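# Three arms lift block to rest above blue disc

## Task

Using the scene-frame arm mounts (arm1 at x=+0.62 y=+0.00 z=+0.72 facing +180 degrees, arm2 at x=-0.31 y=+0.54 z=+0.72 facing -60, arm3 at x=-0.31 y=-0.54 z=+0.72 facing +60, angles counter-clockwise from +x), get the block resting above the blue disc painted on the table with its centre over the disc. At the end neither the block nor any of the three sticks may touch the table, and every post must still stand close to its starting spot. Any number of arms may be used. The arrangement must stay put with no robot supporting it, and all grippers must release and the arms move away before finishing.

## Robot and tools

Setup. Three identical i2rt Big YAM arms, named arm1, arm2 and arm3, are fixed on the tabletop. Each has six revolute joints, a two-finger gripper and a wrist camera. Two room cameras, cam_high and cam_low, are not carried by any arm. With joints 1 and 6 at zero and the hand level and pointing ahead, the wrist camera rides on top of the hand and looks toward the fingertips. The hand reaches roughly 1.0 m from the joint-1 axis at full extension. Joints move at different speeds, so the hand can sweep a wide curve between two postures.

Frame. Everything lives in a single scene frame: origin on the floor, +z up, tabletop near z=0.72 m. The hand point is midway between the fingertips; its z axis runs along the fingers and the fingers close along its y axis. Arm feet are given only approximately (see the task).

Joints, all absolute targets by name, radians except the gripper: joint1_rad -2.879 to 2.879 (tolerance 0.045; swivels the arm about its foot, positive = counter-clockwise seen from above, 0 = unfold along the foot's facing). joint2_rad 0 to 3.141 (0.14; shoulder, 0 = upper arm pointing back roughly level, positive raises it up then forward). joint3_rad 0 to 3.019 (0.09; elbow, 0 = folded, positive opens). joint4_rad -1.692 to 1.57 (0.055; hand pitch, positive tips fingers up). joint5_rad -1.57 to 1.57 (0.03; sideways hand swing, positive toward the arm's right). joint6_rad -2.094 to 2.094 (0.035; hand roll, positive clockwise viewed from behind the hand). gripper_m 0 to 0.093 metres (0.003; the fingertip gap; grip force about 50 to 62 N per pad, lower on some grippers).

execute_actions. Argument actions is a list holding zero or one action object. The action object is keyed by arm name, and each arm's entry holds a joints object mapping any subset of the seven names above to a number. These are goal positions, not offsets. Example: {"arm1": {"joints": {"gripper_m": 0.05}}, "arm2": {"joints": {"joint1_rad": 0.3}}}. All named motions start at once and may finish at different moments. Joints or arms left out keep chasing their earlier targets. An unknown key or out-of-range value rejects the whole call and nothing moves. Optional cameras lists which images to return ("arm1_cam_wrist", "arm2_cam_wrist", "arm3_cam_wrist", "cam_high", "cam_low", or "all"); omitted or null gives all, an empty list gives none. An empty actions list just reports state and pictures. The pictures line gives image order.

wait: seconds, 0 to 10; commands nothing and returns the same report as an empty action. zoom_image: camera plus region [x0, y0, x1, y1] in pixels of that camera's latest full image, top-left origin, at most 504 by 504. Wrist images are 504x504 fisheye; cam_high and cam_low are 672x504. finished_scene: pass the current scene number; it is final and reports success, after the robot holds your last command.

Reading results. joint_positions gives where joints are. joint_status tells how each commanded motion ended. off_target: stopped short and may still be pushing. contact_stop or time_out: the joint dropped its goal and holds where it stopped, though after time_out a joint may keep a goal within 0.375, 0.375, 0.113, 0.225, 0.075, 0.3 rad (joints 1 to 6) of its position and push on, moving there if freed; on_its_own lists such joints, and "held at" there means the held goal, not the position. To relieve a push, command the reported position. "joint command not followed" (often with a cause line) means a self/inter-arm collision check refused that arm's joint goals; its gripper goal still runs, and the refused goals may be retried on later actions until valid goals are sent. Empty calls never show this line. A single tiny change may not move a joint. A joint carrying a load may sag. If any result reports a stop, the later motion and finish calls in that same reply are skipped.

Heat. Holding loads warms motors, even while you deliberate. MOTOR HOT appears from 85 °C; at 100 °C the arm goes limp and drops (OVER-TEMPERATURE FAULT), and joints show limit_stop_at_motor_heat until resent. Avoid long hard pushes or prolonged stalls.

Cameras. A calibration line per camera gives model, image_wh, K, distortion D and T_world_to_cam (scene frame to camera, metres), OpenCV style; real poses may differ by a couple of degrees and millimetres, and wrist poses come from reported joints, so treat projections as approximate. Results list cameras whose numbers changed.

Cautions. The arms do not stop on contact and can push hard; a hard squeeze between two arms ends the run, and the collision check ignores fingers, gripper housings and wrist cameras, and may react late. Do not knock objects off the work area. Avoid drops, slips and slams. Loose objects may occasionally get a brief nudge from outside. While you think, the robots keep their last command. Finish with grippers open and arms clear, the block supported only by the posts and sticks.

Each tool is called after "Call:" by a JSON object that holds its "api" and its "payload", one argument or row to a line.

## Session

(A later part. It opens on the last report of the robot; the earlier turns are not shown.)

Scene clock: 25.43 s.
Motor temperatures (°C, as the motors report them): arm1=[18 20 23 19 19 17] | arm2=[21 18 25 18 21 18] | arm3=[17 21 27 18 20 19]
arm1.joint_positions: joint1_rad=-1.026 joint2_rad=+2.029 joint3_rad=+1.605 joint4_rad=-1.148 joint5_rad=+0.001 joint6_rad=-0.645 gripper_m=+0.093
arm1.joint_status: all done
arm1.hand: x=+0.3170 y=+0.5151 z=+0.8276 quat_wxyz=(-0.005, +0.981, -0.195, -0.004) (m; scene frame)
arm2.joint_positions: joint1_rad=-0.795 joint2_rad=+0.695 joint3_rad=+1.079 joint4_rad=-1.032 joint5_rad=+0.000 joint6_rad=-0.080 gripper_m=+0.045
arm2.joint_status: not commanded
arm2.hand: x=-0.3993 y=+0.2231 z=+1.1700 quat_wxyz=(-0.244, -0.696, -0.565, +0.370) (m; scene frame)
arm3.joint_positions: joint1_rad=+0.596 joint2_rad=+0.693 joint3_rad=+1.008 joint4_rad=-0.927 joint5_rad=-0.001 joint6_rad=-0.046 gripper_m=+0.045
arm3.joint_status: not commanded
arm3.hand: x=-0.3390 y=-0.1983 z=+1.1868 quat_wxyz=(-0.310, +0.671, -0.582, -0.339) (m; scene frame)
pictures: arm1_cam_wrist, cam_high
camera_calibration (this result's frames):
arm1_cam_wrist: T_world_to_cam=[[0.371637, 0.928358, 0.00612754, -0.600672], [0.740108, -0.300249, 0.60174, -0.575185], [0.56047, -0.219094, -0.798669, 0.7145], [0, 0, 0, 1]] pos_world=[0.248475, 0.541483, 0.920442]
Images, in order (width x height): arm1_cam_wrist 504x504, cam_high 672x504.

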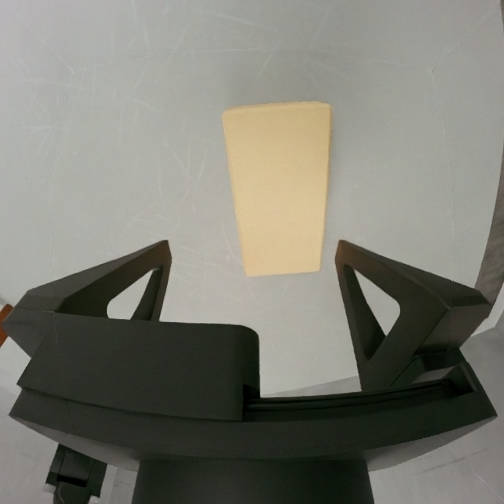

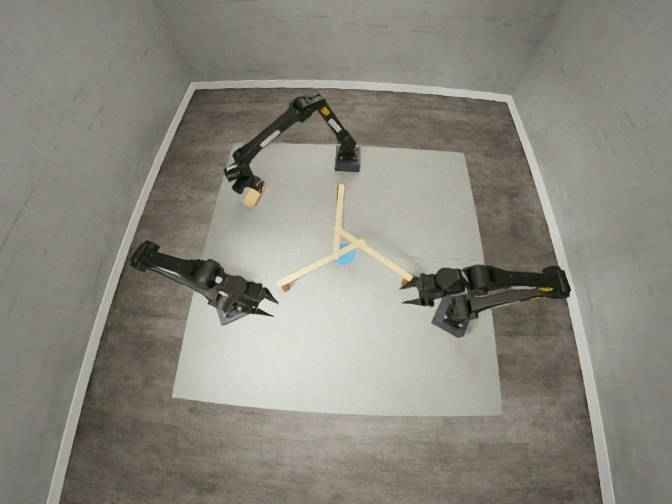

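Call:
{"api": "execute_actions", "payload": {
  "actions": [
    {"arm1":{"joints":{"joint1_rad":-1.06,"joint2_rad":2.065,"joint4_rad":-1.08,"joint6_rad":-0.76}}}
  ],
  "cameras": ["arm1_cam_wrist"]
}}

Scene clock: 26.87 s.
Motor temperatures (°C, as the motors report them): arm1=[18 21 23 19 19 17] | arm2=[21 18 26 18 21 18] | arm3=[17 21 28 18 20 19]
arm1.joint_positions: joint1_rad=-1.053 joint2_rad=+2.049 joint3_rad=+1.605 joint4_rad=-1.097 joint5_rad=+0.001 joint6_rad=-0.744 gripper_m=+0.093
arm1.joint_status: all done
arm1.hand: x=+0.3255 y=+0.5322 z=+0.8161 quat_wxyz=(-0.017, +0.987, -0.160, -0.013) (m; scene frame)
arm2.joint_positions: joint1_rad=-0.795 joint2_rad=+0.695 joint3_rad=+1.079 joint4_rad=-1.032 joint5_rad=+0.000 joint6_rad=-0.080 gripper_m=+0.045
arm2.joint_status: not commanded
arm2.hand: x=-0.3993 y=+0.2231 z=+1.1700 quat_wxyz=(-0.244, -0.696, -0.565, +0.370) (m; scene frame)
arm3.joint_positions: joint1_rad=+0.596 joint2_rad=+0.693 joint3_rad=+1.008 joint4_rad=-0.927 joint5_rad=-0.001 joint6_rad=-0.046 gripper_m=+0.045
arm3.joint_status: not commanded
arm3.hand: x=-0.3390 y=-0.1983 z=+1.1868 quat_wxyz=(-0.310, +0.671, -0.582, -0.339) (m; scene frame)
pictures: arm1_cam_wrist
camera_calibration (this result's frames):
arm1_cam_wrist: T_world_to_cam=[[0.303709, 0.952354, 0.0279758, -0.62819], [0.768307, -0.262169, 0.583928, -0.584317], [0.563441, -0.15585, -0.811323, 0.680079], [0, 0, 0, 1]] pos_world=[0.256538, 0.55106, 0.910537]
Images, in order (width x height): arm1_cam_wrist 504x504.

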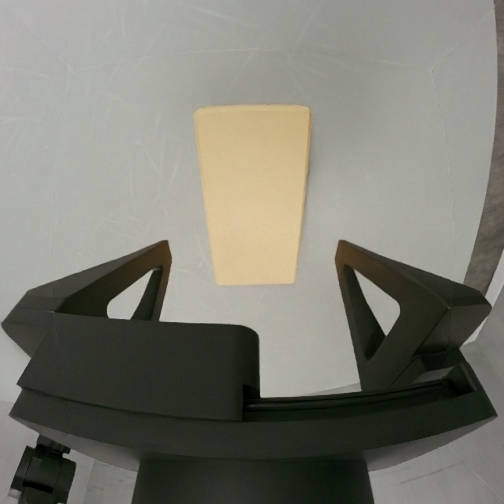

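Call:
{"api": "execute_actions", "payload": {
  "actions": [
    {"arm1":{"joints":{"joint2_rad":2.14,"joint4_rad":-1.035}}}
  ],
  "cameras": ["arm1_cam_wrist"]
}}

Call:
{"api": "execute_actions", "payload": {
  "actions": [
    {"arm1":{"joints":{"gripper_m":0.03}}}
  ],
  "cameras": ["arm1_cam_wrist"]
}}

Call:
{"api": "execute_actions", "payload": {
  "actions": [
    {"arm1":{"joints":{"joint2_rad":1.7,"joint4_rad":-1.45}}}
  ],
  "cameras": ["cam_low"]
}}

Scene clock: 28.30 s.
Motor temperatures (°C, as the motors report them): arm1=[18 21 23 19 19 17] | arm2=[21 18 26 18 21 18] | arm3=[17 21 28 18 20 19]
arm1.joint_positions: joint1_rad=-1.053 joint2_rad=+2.142 joint3_rad=+1.605 joint4_rad=-1.050 joint5_rad=+0.001 joint6_rad=-0.744 gripper_m=+0.093
arm1.joint_status: all done
arm1.hand: x=+0.3255 y=+0.5322 z=+0.7618 quat_wxyz=(+0.001, +0.987, -0.159, +0.001) (m; scene frame)
arm2.joint_positions: joint1_rad=-0.795 joint2_rad=+0.695 joint3_rad=+1.079 joint4_rad=-1.032 joint5_rad=+0.000 joint6_rad=-0.080 gripper_m=+0.045
arm2.joint_status: not commanded
arm2.hand: x=-0.3993 y=+0.2231 z=+1.1700 quat_wxyz=(-0.244, -0.696, -0.565, +0.370) (m; scene frame)
arm3.joint_positions: joint1_rad=+0.596 joint2_rad=+0.693 joint3_rad=+1.008 joint4_rad=-0.927 joint5_rad=-0.001 joint6_rad=-0.046 gripper_m=+0.045
arm3.joint_status: not commanded
arm3.hand: x=-0.3390 y=-0.1983 z=+1.1868 quat_wxyz=(-0.310, +0.671, -0.582, -0.339) (m; scene frame)
pictures: arm1_cam_wrist
camera_calibration (this result's frames):
arm1_cam_wrist: T_world_to_cam=[[0.302687, 0.953083, -0.00368545, -0.602553], [0.755114, -0.237451, 0.61108, -0.582148], [0.581535, -0.187749, -0.79156, 0.632021], [0, 0, 0, 1]] pos_world=[0.254431, 0.554712, 0.853801]
Images, in order (width x height): arm1_cam_wrist 504x504.

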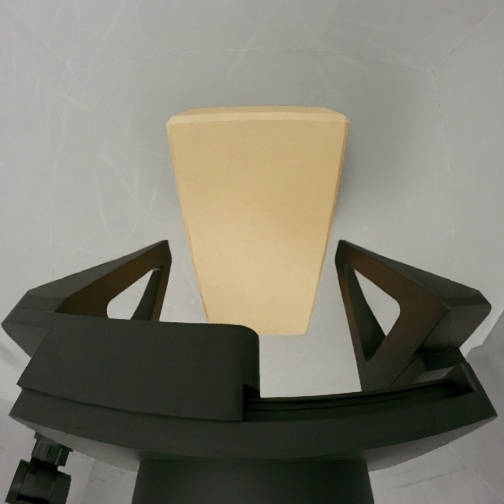

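Scene clock: 28.93 s.
Motor temperatures (°C, as the motors report them): arm1=[18 21 23 19 19 17] | arm2=[21 18 26 18 21 18] | arm3=[17 21 28 18 20 19]
arm1.joint_positions: joint1_rad=-1.053 joint2_rad=+2.142 joint3_rad=+1.605 joint4_rad=-1.047 joint5_rad=+0.000 joint6_rad=-0.745 gripper_m=+0.068
arm1.joint_status: gripper_m off_target (ended at +0.068, target +0.030)
arm1.hand: x=+0.3250 y=+0.5328 z=+0.7618 quat_wxyz=(+0.000, +0.987, -0.159, +0.000) (m; scene frame)
arm2.joint_positions: joint1_rad=-0.795 joint2_rad=+0.695 joint3_rad=+1.079 joint4_rad=-1.032 joint5_rad=+0.000 joint6_rad=-0.080 gripper_m=+0.045
arm2.joint_status: not commanded
arm2.hand: x=-0.3993 y=+0.2231 z=+1.1700 quat_wxyz=(-0.244, -0.696, -0.565, +0.370) (m; scene frame)
arm3.joint_positions: joint1_rad=+0.596 joint2_rad=+0.693 joint3_rad=+1.008 joint4_rad=-0.927 joint5_rad=-0.001 joint6_rad=-0.046 gripper_m=+0.045
arm3.joint_status: not commanded
arm3.hand: x=-0.3390 y=-0.1983 z=+1.1868 quat_wxyz=(-0.310, +0.671, -0.582, -0.339) (m; scene frame)
pictures: arm1_cam_wrist
camera_calibration (this result's frames):
arm1_cam_wrist: T_world_to_cam=[[0.301593, 0.953435, -0.00186671, -0.604238], [0.756493, -0.238103, 0.609118, -0.580287], [0.58031, -0.185118, -0.793077, 0.632534], [0, 0, 0, 1]] pos_world=[0.254151, 0.555027, 0.853984]
Images, in order (width x height): arm1_cam_wrist 504x504.

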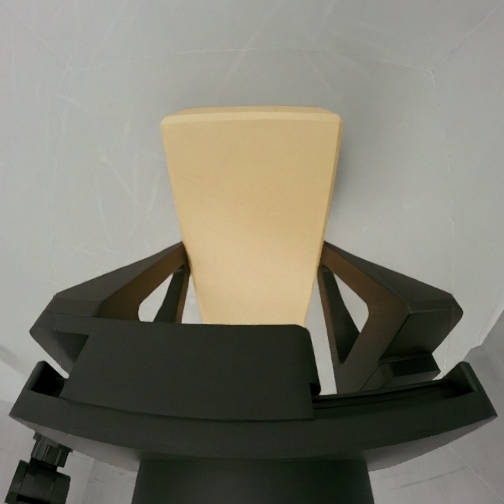

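Scene clock: 30.43 s.
Motor temperatures (°C, as the motors report them): arm1=[18 21 23 19 19 17] | arm2=[21 18 26 18 21 18] | arm3=[17 21 28 18 20 19]
arm1.joint_positions: joint1_rad=-1.053 joint2_rad=+1.707 joint3_rad=+1.605 joint4_rad=-1.438 joint5_rad=+0.000 joint6_rad=-0.745 gripper_m=+0.068
arm1.joint_status: all done
arm1.hand: x=+0.3659 y=+0.4594 z=+1.0015 quat_wxyz=(-0.018, +0.987, -0.159, -0.014) (m; scene frame)
arm2.joint_positions: joint1_rad=-0.795 joint2_rad=+0.695 joint3_rad=+1.079 joint4_rad=-1.032 joint5_rad=+0.000 joint6_rad=-0.080 gripper_m=+0.045
arm2.joint_status: not commanded
arm2.hand: x=-0.3993 y=+0.2231 z=+1.1700 quat_wxyz=(-0.244, -0.696, -0.565, +0.370) (m; scene frame)
arm3.joint_positions: joint1_rad=+0.596 joint2_rad=+0.693 joint3_rad=+1.008 joint4_rad=-0.927 joint5_rad=-0.001 joint6_rad=-0.046 gripper_m=+0.045
arm3.joint_status: not commanded
arm3.hand: x=-0.3390 y=-0.1983 z=+1.1868 quat_wxyz=(-0.310, +0.671, -0.582, -0.339) (m; scene frame)
pictures: cam_low
Images, in order (width x height): cam_low 672x504.

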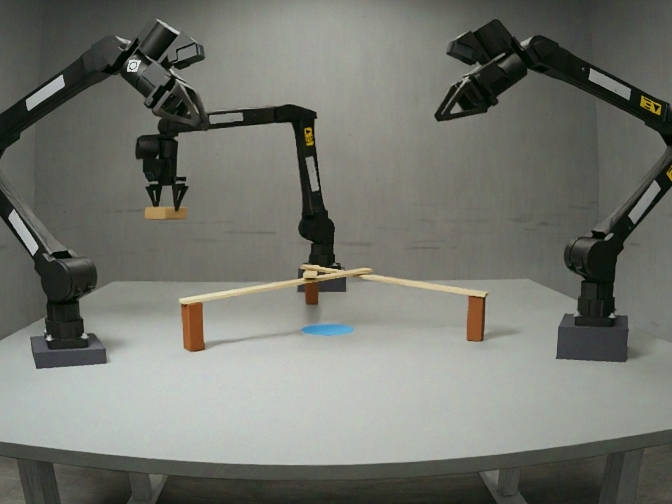

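Call:
{"api": "execute_actions", "payload": {
  "actions": [
    {"arm1":{"joints":{"joint1_rad":0.015,"joint2_rad":1.87,"joint3_rad":1.84,"joint4_rad":-1.4,"joint6_rad":0.01}}}
  ],
  "cameras": []
}}

Call:
{"api": "execute_actions", "payload": {
  "actions": [
    {"arm1":{"joints":{"joint2_rad":1.965,"joint4_rad":-1.34}}}
  ],
  "cameras": ["cam_low","cam_high"]
}}

Call:
{"api": "zoom_image", "payload": {
  "camera": "cam_low",
  "region": [260,200,420,345]
}}

Scene clock: 32.67 s.
Motor temperatures (°C, as the motors report them): arm1=[19 21 24 19 19 17] | arm2=[21 18 26 18 21 18] | arm3=[17 21 29 18 20 19]
arm1.joint_positions: joint1_rad=+0.023 joint2_rad=+1.895 joint3_rad=+1.775 joint4_rad=-1.404 joint5_rad=-0.004 joint6_rad=-0.006 gripper_m=+0.068
arm1.joint_status: all done
arm1.hand: x=+0.0238 y=-0.0094 z=+0.9630 quat_wxyz=(-0.004, +1.000, +0.009, -0.027) (m; scene frame)
arm2.joint_positions: joint1_rad=-0.795 joint2_rad=+0.695 joint3_rad=+1.079 joint4_rad=-1.032 joint5_rad=+0.000 joint6_rad=-0.080 gripper_m=+0.045
arm2.joint_status: not commanded
arm2.hand: x=-0.3993 y=+0.2231 z=+1.1700 quat_wxyz=(-0.244, -0.696, -0.565, +0.370) (m; scene frame)
arm3.joint_positions: joint1_rad=+0.596 joint2_rad=+0.693 joint3_rad=+1.008 joint4_rad=-0.927 joint5_rad=-0.001 joint6_rad=-0.046 gripper_m=+0.045
arm3.joint_status: not commanded
arm3.hand: x=-0.3390 y=-0.1983 z=+1.1868 quat_wxyz=(-0.310, +0.671, -0.582, -0.339) (m; scene frame)
pictures: none
No camera images: the call's "cameras" was empty. Leave "cameras" out to get every camera's image.

Scene clock: 33.77 s.
Motor temperatures (°C, as the motors report them): arm1=[19 21 24 19 19 17] | arm2=[21 18 27 18 21 18] | arm3=[17 21 29 18 20 19]
arm1.joint_positions: joint1_rad=+0.023 joint2_rad=+1.981 joint3_rad=+1.776 joint4_rad=-1.356 joint5_rad=-0.004 joint6_rad=-0.005 gripper_m=+0.068
arm1.joint_status: all done
arm1.hand: x=+0.0094 y=-0.0089 z=+0.9136 quat_wxyz=(-0.004, +1.000, +0.009, -0.009) (m; scene frame)
arm2.joint_positions: joint1_rad=-0.795 joint2_rad=+0.695 joint3_rad=+1.079 joint4_rad=-1.032 joint5_rad=+0.000 joint6_rad=-0.080 gripper_m=+0.045
arm2.joint_status: not commanded
arm2.hand: x=-0.3993 y=+0.2231 z=+1.1700 quat_wxyz=(-0.244, -0.696, -0.565, +0.370) (m; scene frame)
arm3.joint_positions: joint1_rad=+0.596 joint2_rad=+0.693 joint3_rad=+1.008 joint4_rad=-0.927 joint5_rad=-0.001 joint6_rad=-0.046 gripper_m=+0.045
arm3.joint_status: not commanded
arm3.hand: x=-0.3390 y=-0.1983 z=+1.1868 quat_wxyz=(-0.310, +0.671, -0.582, -0.339) (m; scene frame)
pictures: cam_high, cam_low
Images, in order (width x height): cam_high 672x504, cam_low 672x504.

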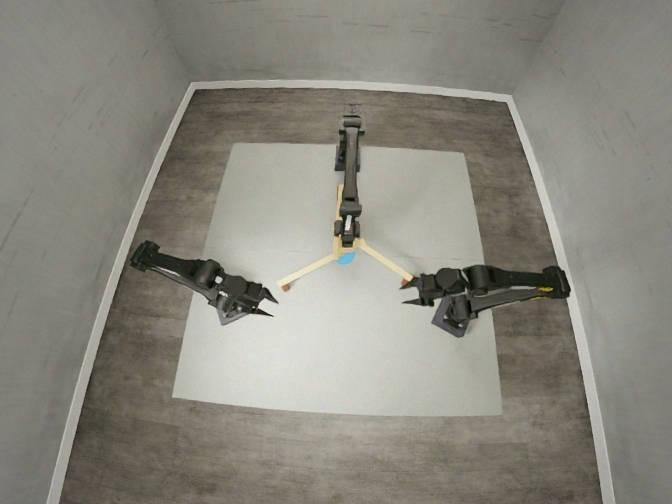

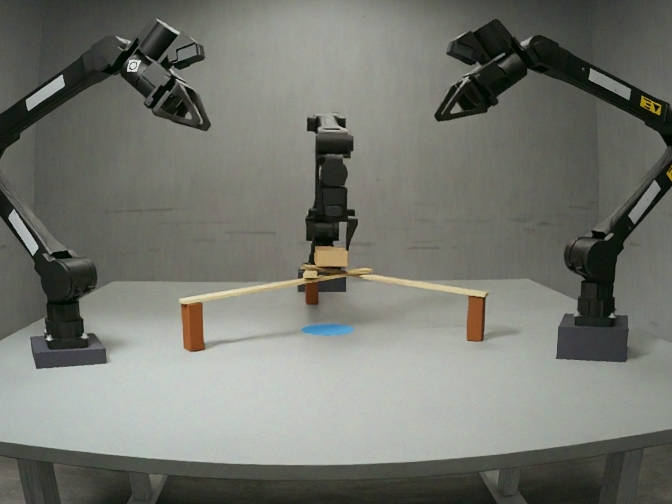

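Region (260, 200, 420, 345) of cam_low's 672x504 image, scaled by 3.150, with more detail than that image has; it fills the top 457 rows of this view, and the rest is white.

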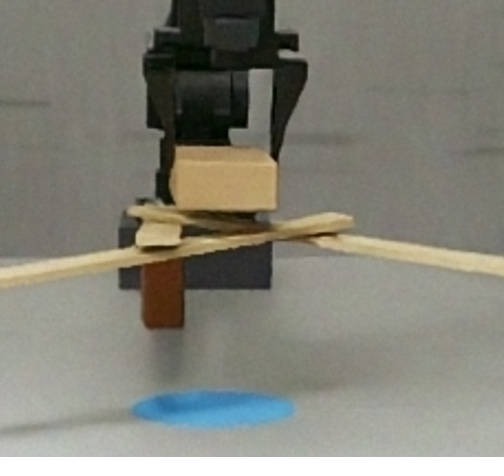

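Call:
{"api": "execute_actions", "payload": {
  "actions": [
    {"arm1":{"joints":{"joint2_rad":2.005}}}
  ],
  "cameras": ["cam_low"]
}}

Call:
{"api": "zoom_image", "payload": {
  "camera": "cam_low",
  "region": [260,200,420,345]
}}

Scene clock: 34.70 s.
Motor temperatures (°C, as the motors report them): arm1=[19 21 24 19 19 17] | arm2=[21 18 27 18 21 18] | arm3=[17 21 29 18 20 19]
arm1.joint_positions: joint1_rad=+0.023 joint2_rad=+2.004 joint3_rad=+1.776 joint4_rad=-1.356 joint5_rad=-0.004 joint6_rad=-0.005 gripper_m=+0.068
arm1.joint_status: all done
arm1.hand: x=+0.0095 y=-0.0088 z=+0.9001 quat_wxyz=(-0.004, +1.000, +0.009, +0.003) (m; scene frame)
arm2.joint_positions: joint1_rad=-0.795 joint2_rad=+0.695 joint3_rad=+1.079 joint4_rad=-1.032 joint5_rad=+0.000 joint6_rad=-0.080 gripper_m=+0.045
arm2.joint_status: not commanded
arm2.hand: x=-0.3993 y=+0.2231 z=+1.1700 quat_wxyz=(-0.244, -0.696, -0.565, +0.370) (m; scene frame)
arm3.joint_positions: joint1_rad=+0.596 joint2_rad=+0.693 joint3_rad=+1.008 joint4_rad=-0.927 joint5_rad=-0.001 joint6_rad=-0.046 gripper_m=+0.045
arm3.joint_status: not commanded
arm3.hand: x=-0.3390 y=-0.1983 z=+1.1868 quat_wxyz=(-0.310, +0.671, -0.582, -0.339) (m; scene frame)
pictures: cam_low
Images, in order (width x height): cam_low 672x504.

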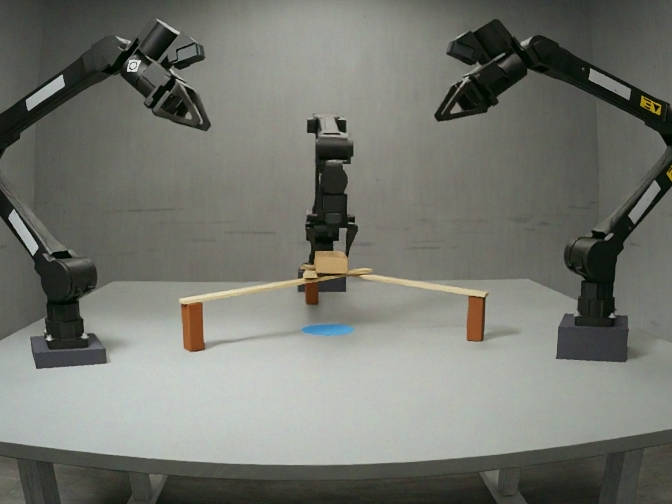

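Region (260, 200, 420, 345) of cam_low's 672x504 image, scaled by 3.150, with more detail than that image has; it fills the top 457 rows of this view, and the rest is white.

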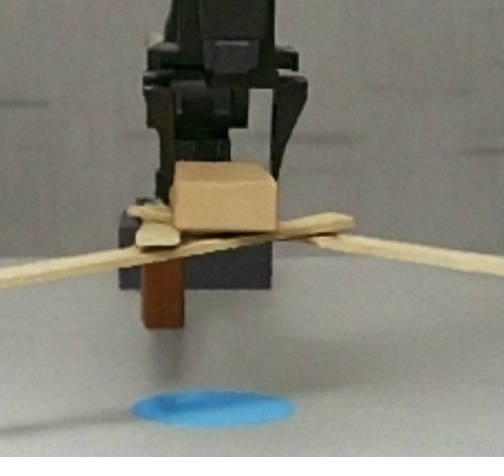

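Call:
{"api": "execute_actions", "payload": {
  "actions": [
    {"arm1":{"joints":{"gripper_m":0.09}}}
  ],
  "cameras": []
}}

Call:
{"api": "execute_actions", "payload": {
  "actions": [
    {"arm1":{"joints":{"joint2_rad":1.4,"joint4_rad":-1.6}}}
  ],
  "cameras": ["cam_low","cam_high"]
}}

Scene clock: 35.57 s.
Motor temperatures (°C, as the motors report them): arm1=[19 22 25 19 19 17] | arm2=[21 18 27 18 21 18] | arm3=[17 21 29 18 20 19]
arm1.joint_positions: joint1_rad=+0.023 joint2_rad=+2.004 joint3_rad=+1.778 joint4_rad=-1.356 joint5_rad=-0.004 joint6_rad=-0.005 gripper_m=+0.090
arm1.joint_status: all done
arm1.hand: x=+0.0089 y=-0.0088 z=+0.9008 quat_wxyz=(-0.004, +1.000, +0.009, +0.002) (m; scene frame)
arm2.joint_positions: joint1_rad=-0.795 joint2_rad=+0.695 joint3_rad=+1.079 joint4_rad=-1.032 joint5_rad=+0.000 joint6_rad=-0.080 gripper_m=+0.045
arm2.joint_status: not commanded
arm2.hand: x=-0.3993 y=+0.2231 z=+1.1700 quat_wxyz=(-0.244, -0.696, -0.565, +0.370) (m; scene frame)
arm3.joint_positions: joint1_rad=+0.596 joint2_rad=+0.693 joint3_rad=+1.008 joint4_rad=-0.927 joint5_rad=-0.001 joint6_rad=-0.046 gripper_m=+0.045
arm3.joint_status: not commanded
arm3.hand: x=-0.3390 y=-0.1983 z=+1.1868 quat_wxyz=(-0.310, +0.671, -0.582, -0.339) (m; scene frame)
pictures: none
No camera images: the call's "cameras" was empty. Leave "cameras" out to get every camera's image.

Scene clock: 37.27 s.
Motor temperatures (°C, as the motors report them): arm1=[19 22 25 19 19 17] | arm2=[21 18 27 18 21 18] | arm3=[17 21 29 18 20 19]
arm1.joint_positions: joint1_rad=+0.023 joint2_rad=+1.402 joint3_rad=+1.826 joint4_rad=-1.587 joint5_rad=-0.004 joint6_rad=-0.005 gripper_m=+0.090
arm1.joint_status: all done
arm1.hand: x=+0.1525 y=-0.0110 z=+1.2318 quat_wxyz=(-0.003, +0.979, +0.010, -0.206) (m; scene frame)
arm2.joint_positions: joint1_rad=-0.795 joint2_rad=+0.695 joint3_rad=+1.079 joint4_rad=-1.032 joint5_rad=+0.000 joint6_rad=-0.080 gripper_m=+0.045
arm2.joint_status: not commanded
arm2.hand: x=-0.3993 y=+0.2231 z=+1.1700 quat_wxyz=(-0.244, -0.696, -0.565, +0.370) (m; scene frame)
arm3.joint_positions: joint1_rad=+0.596 joint2_rad=+0.693 joint3_rad=+1.008 joint4_rad=-0.927 joint5_rad=-0.001 joint6_rad=-0.046 gripper_m=+0.045
arm3.joint_status: not commanded
arm3.hand: x=-0.3390 y=-0.1983 z=+1.1868 quat_wxyz=(-0.310, +0.671, -0.582, -0.339) (m; scene frame)
pictures: cam_high, cam_low
Images, in order (width x height): cam_high 672x504, cam_low 672x504.

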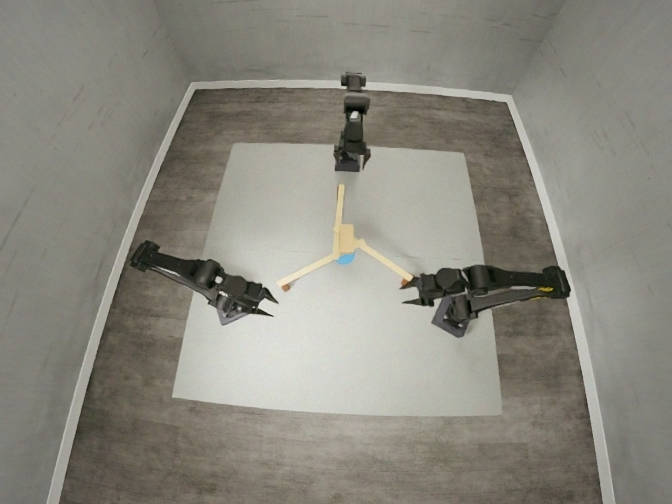

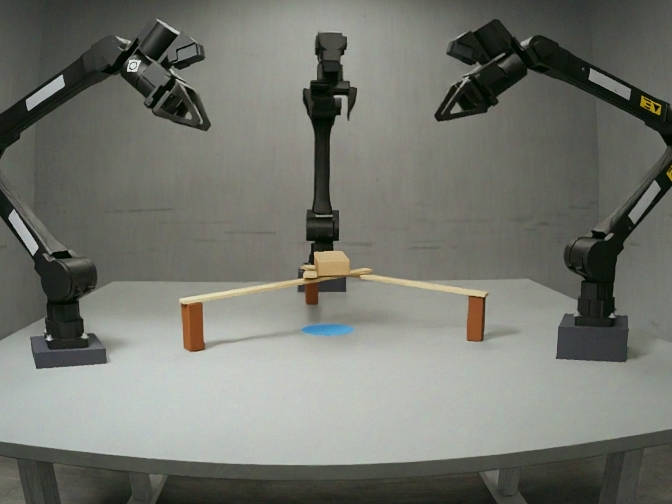

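Call:
{"api": "finished_scene", "payload": {
  "scene": 2
}}

The scene is finished: the task was done.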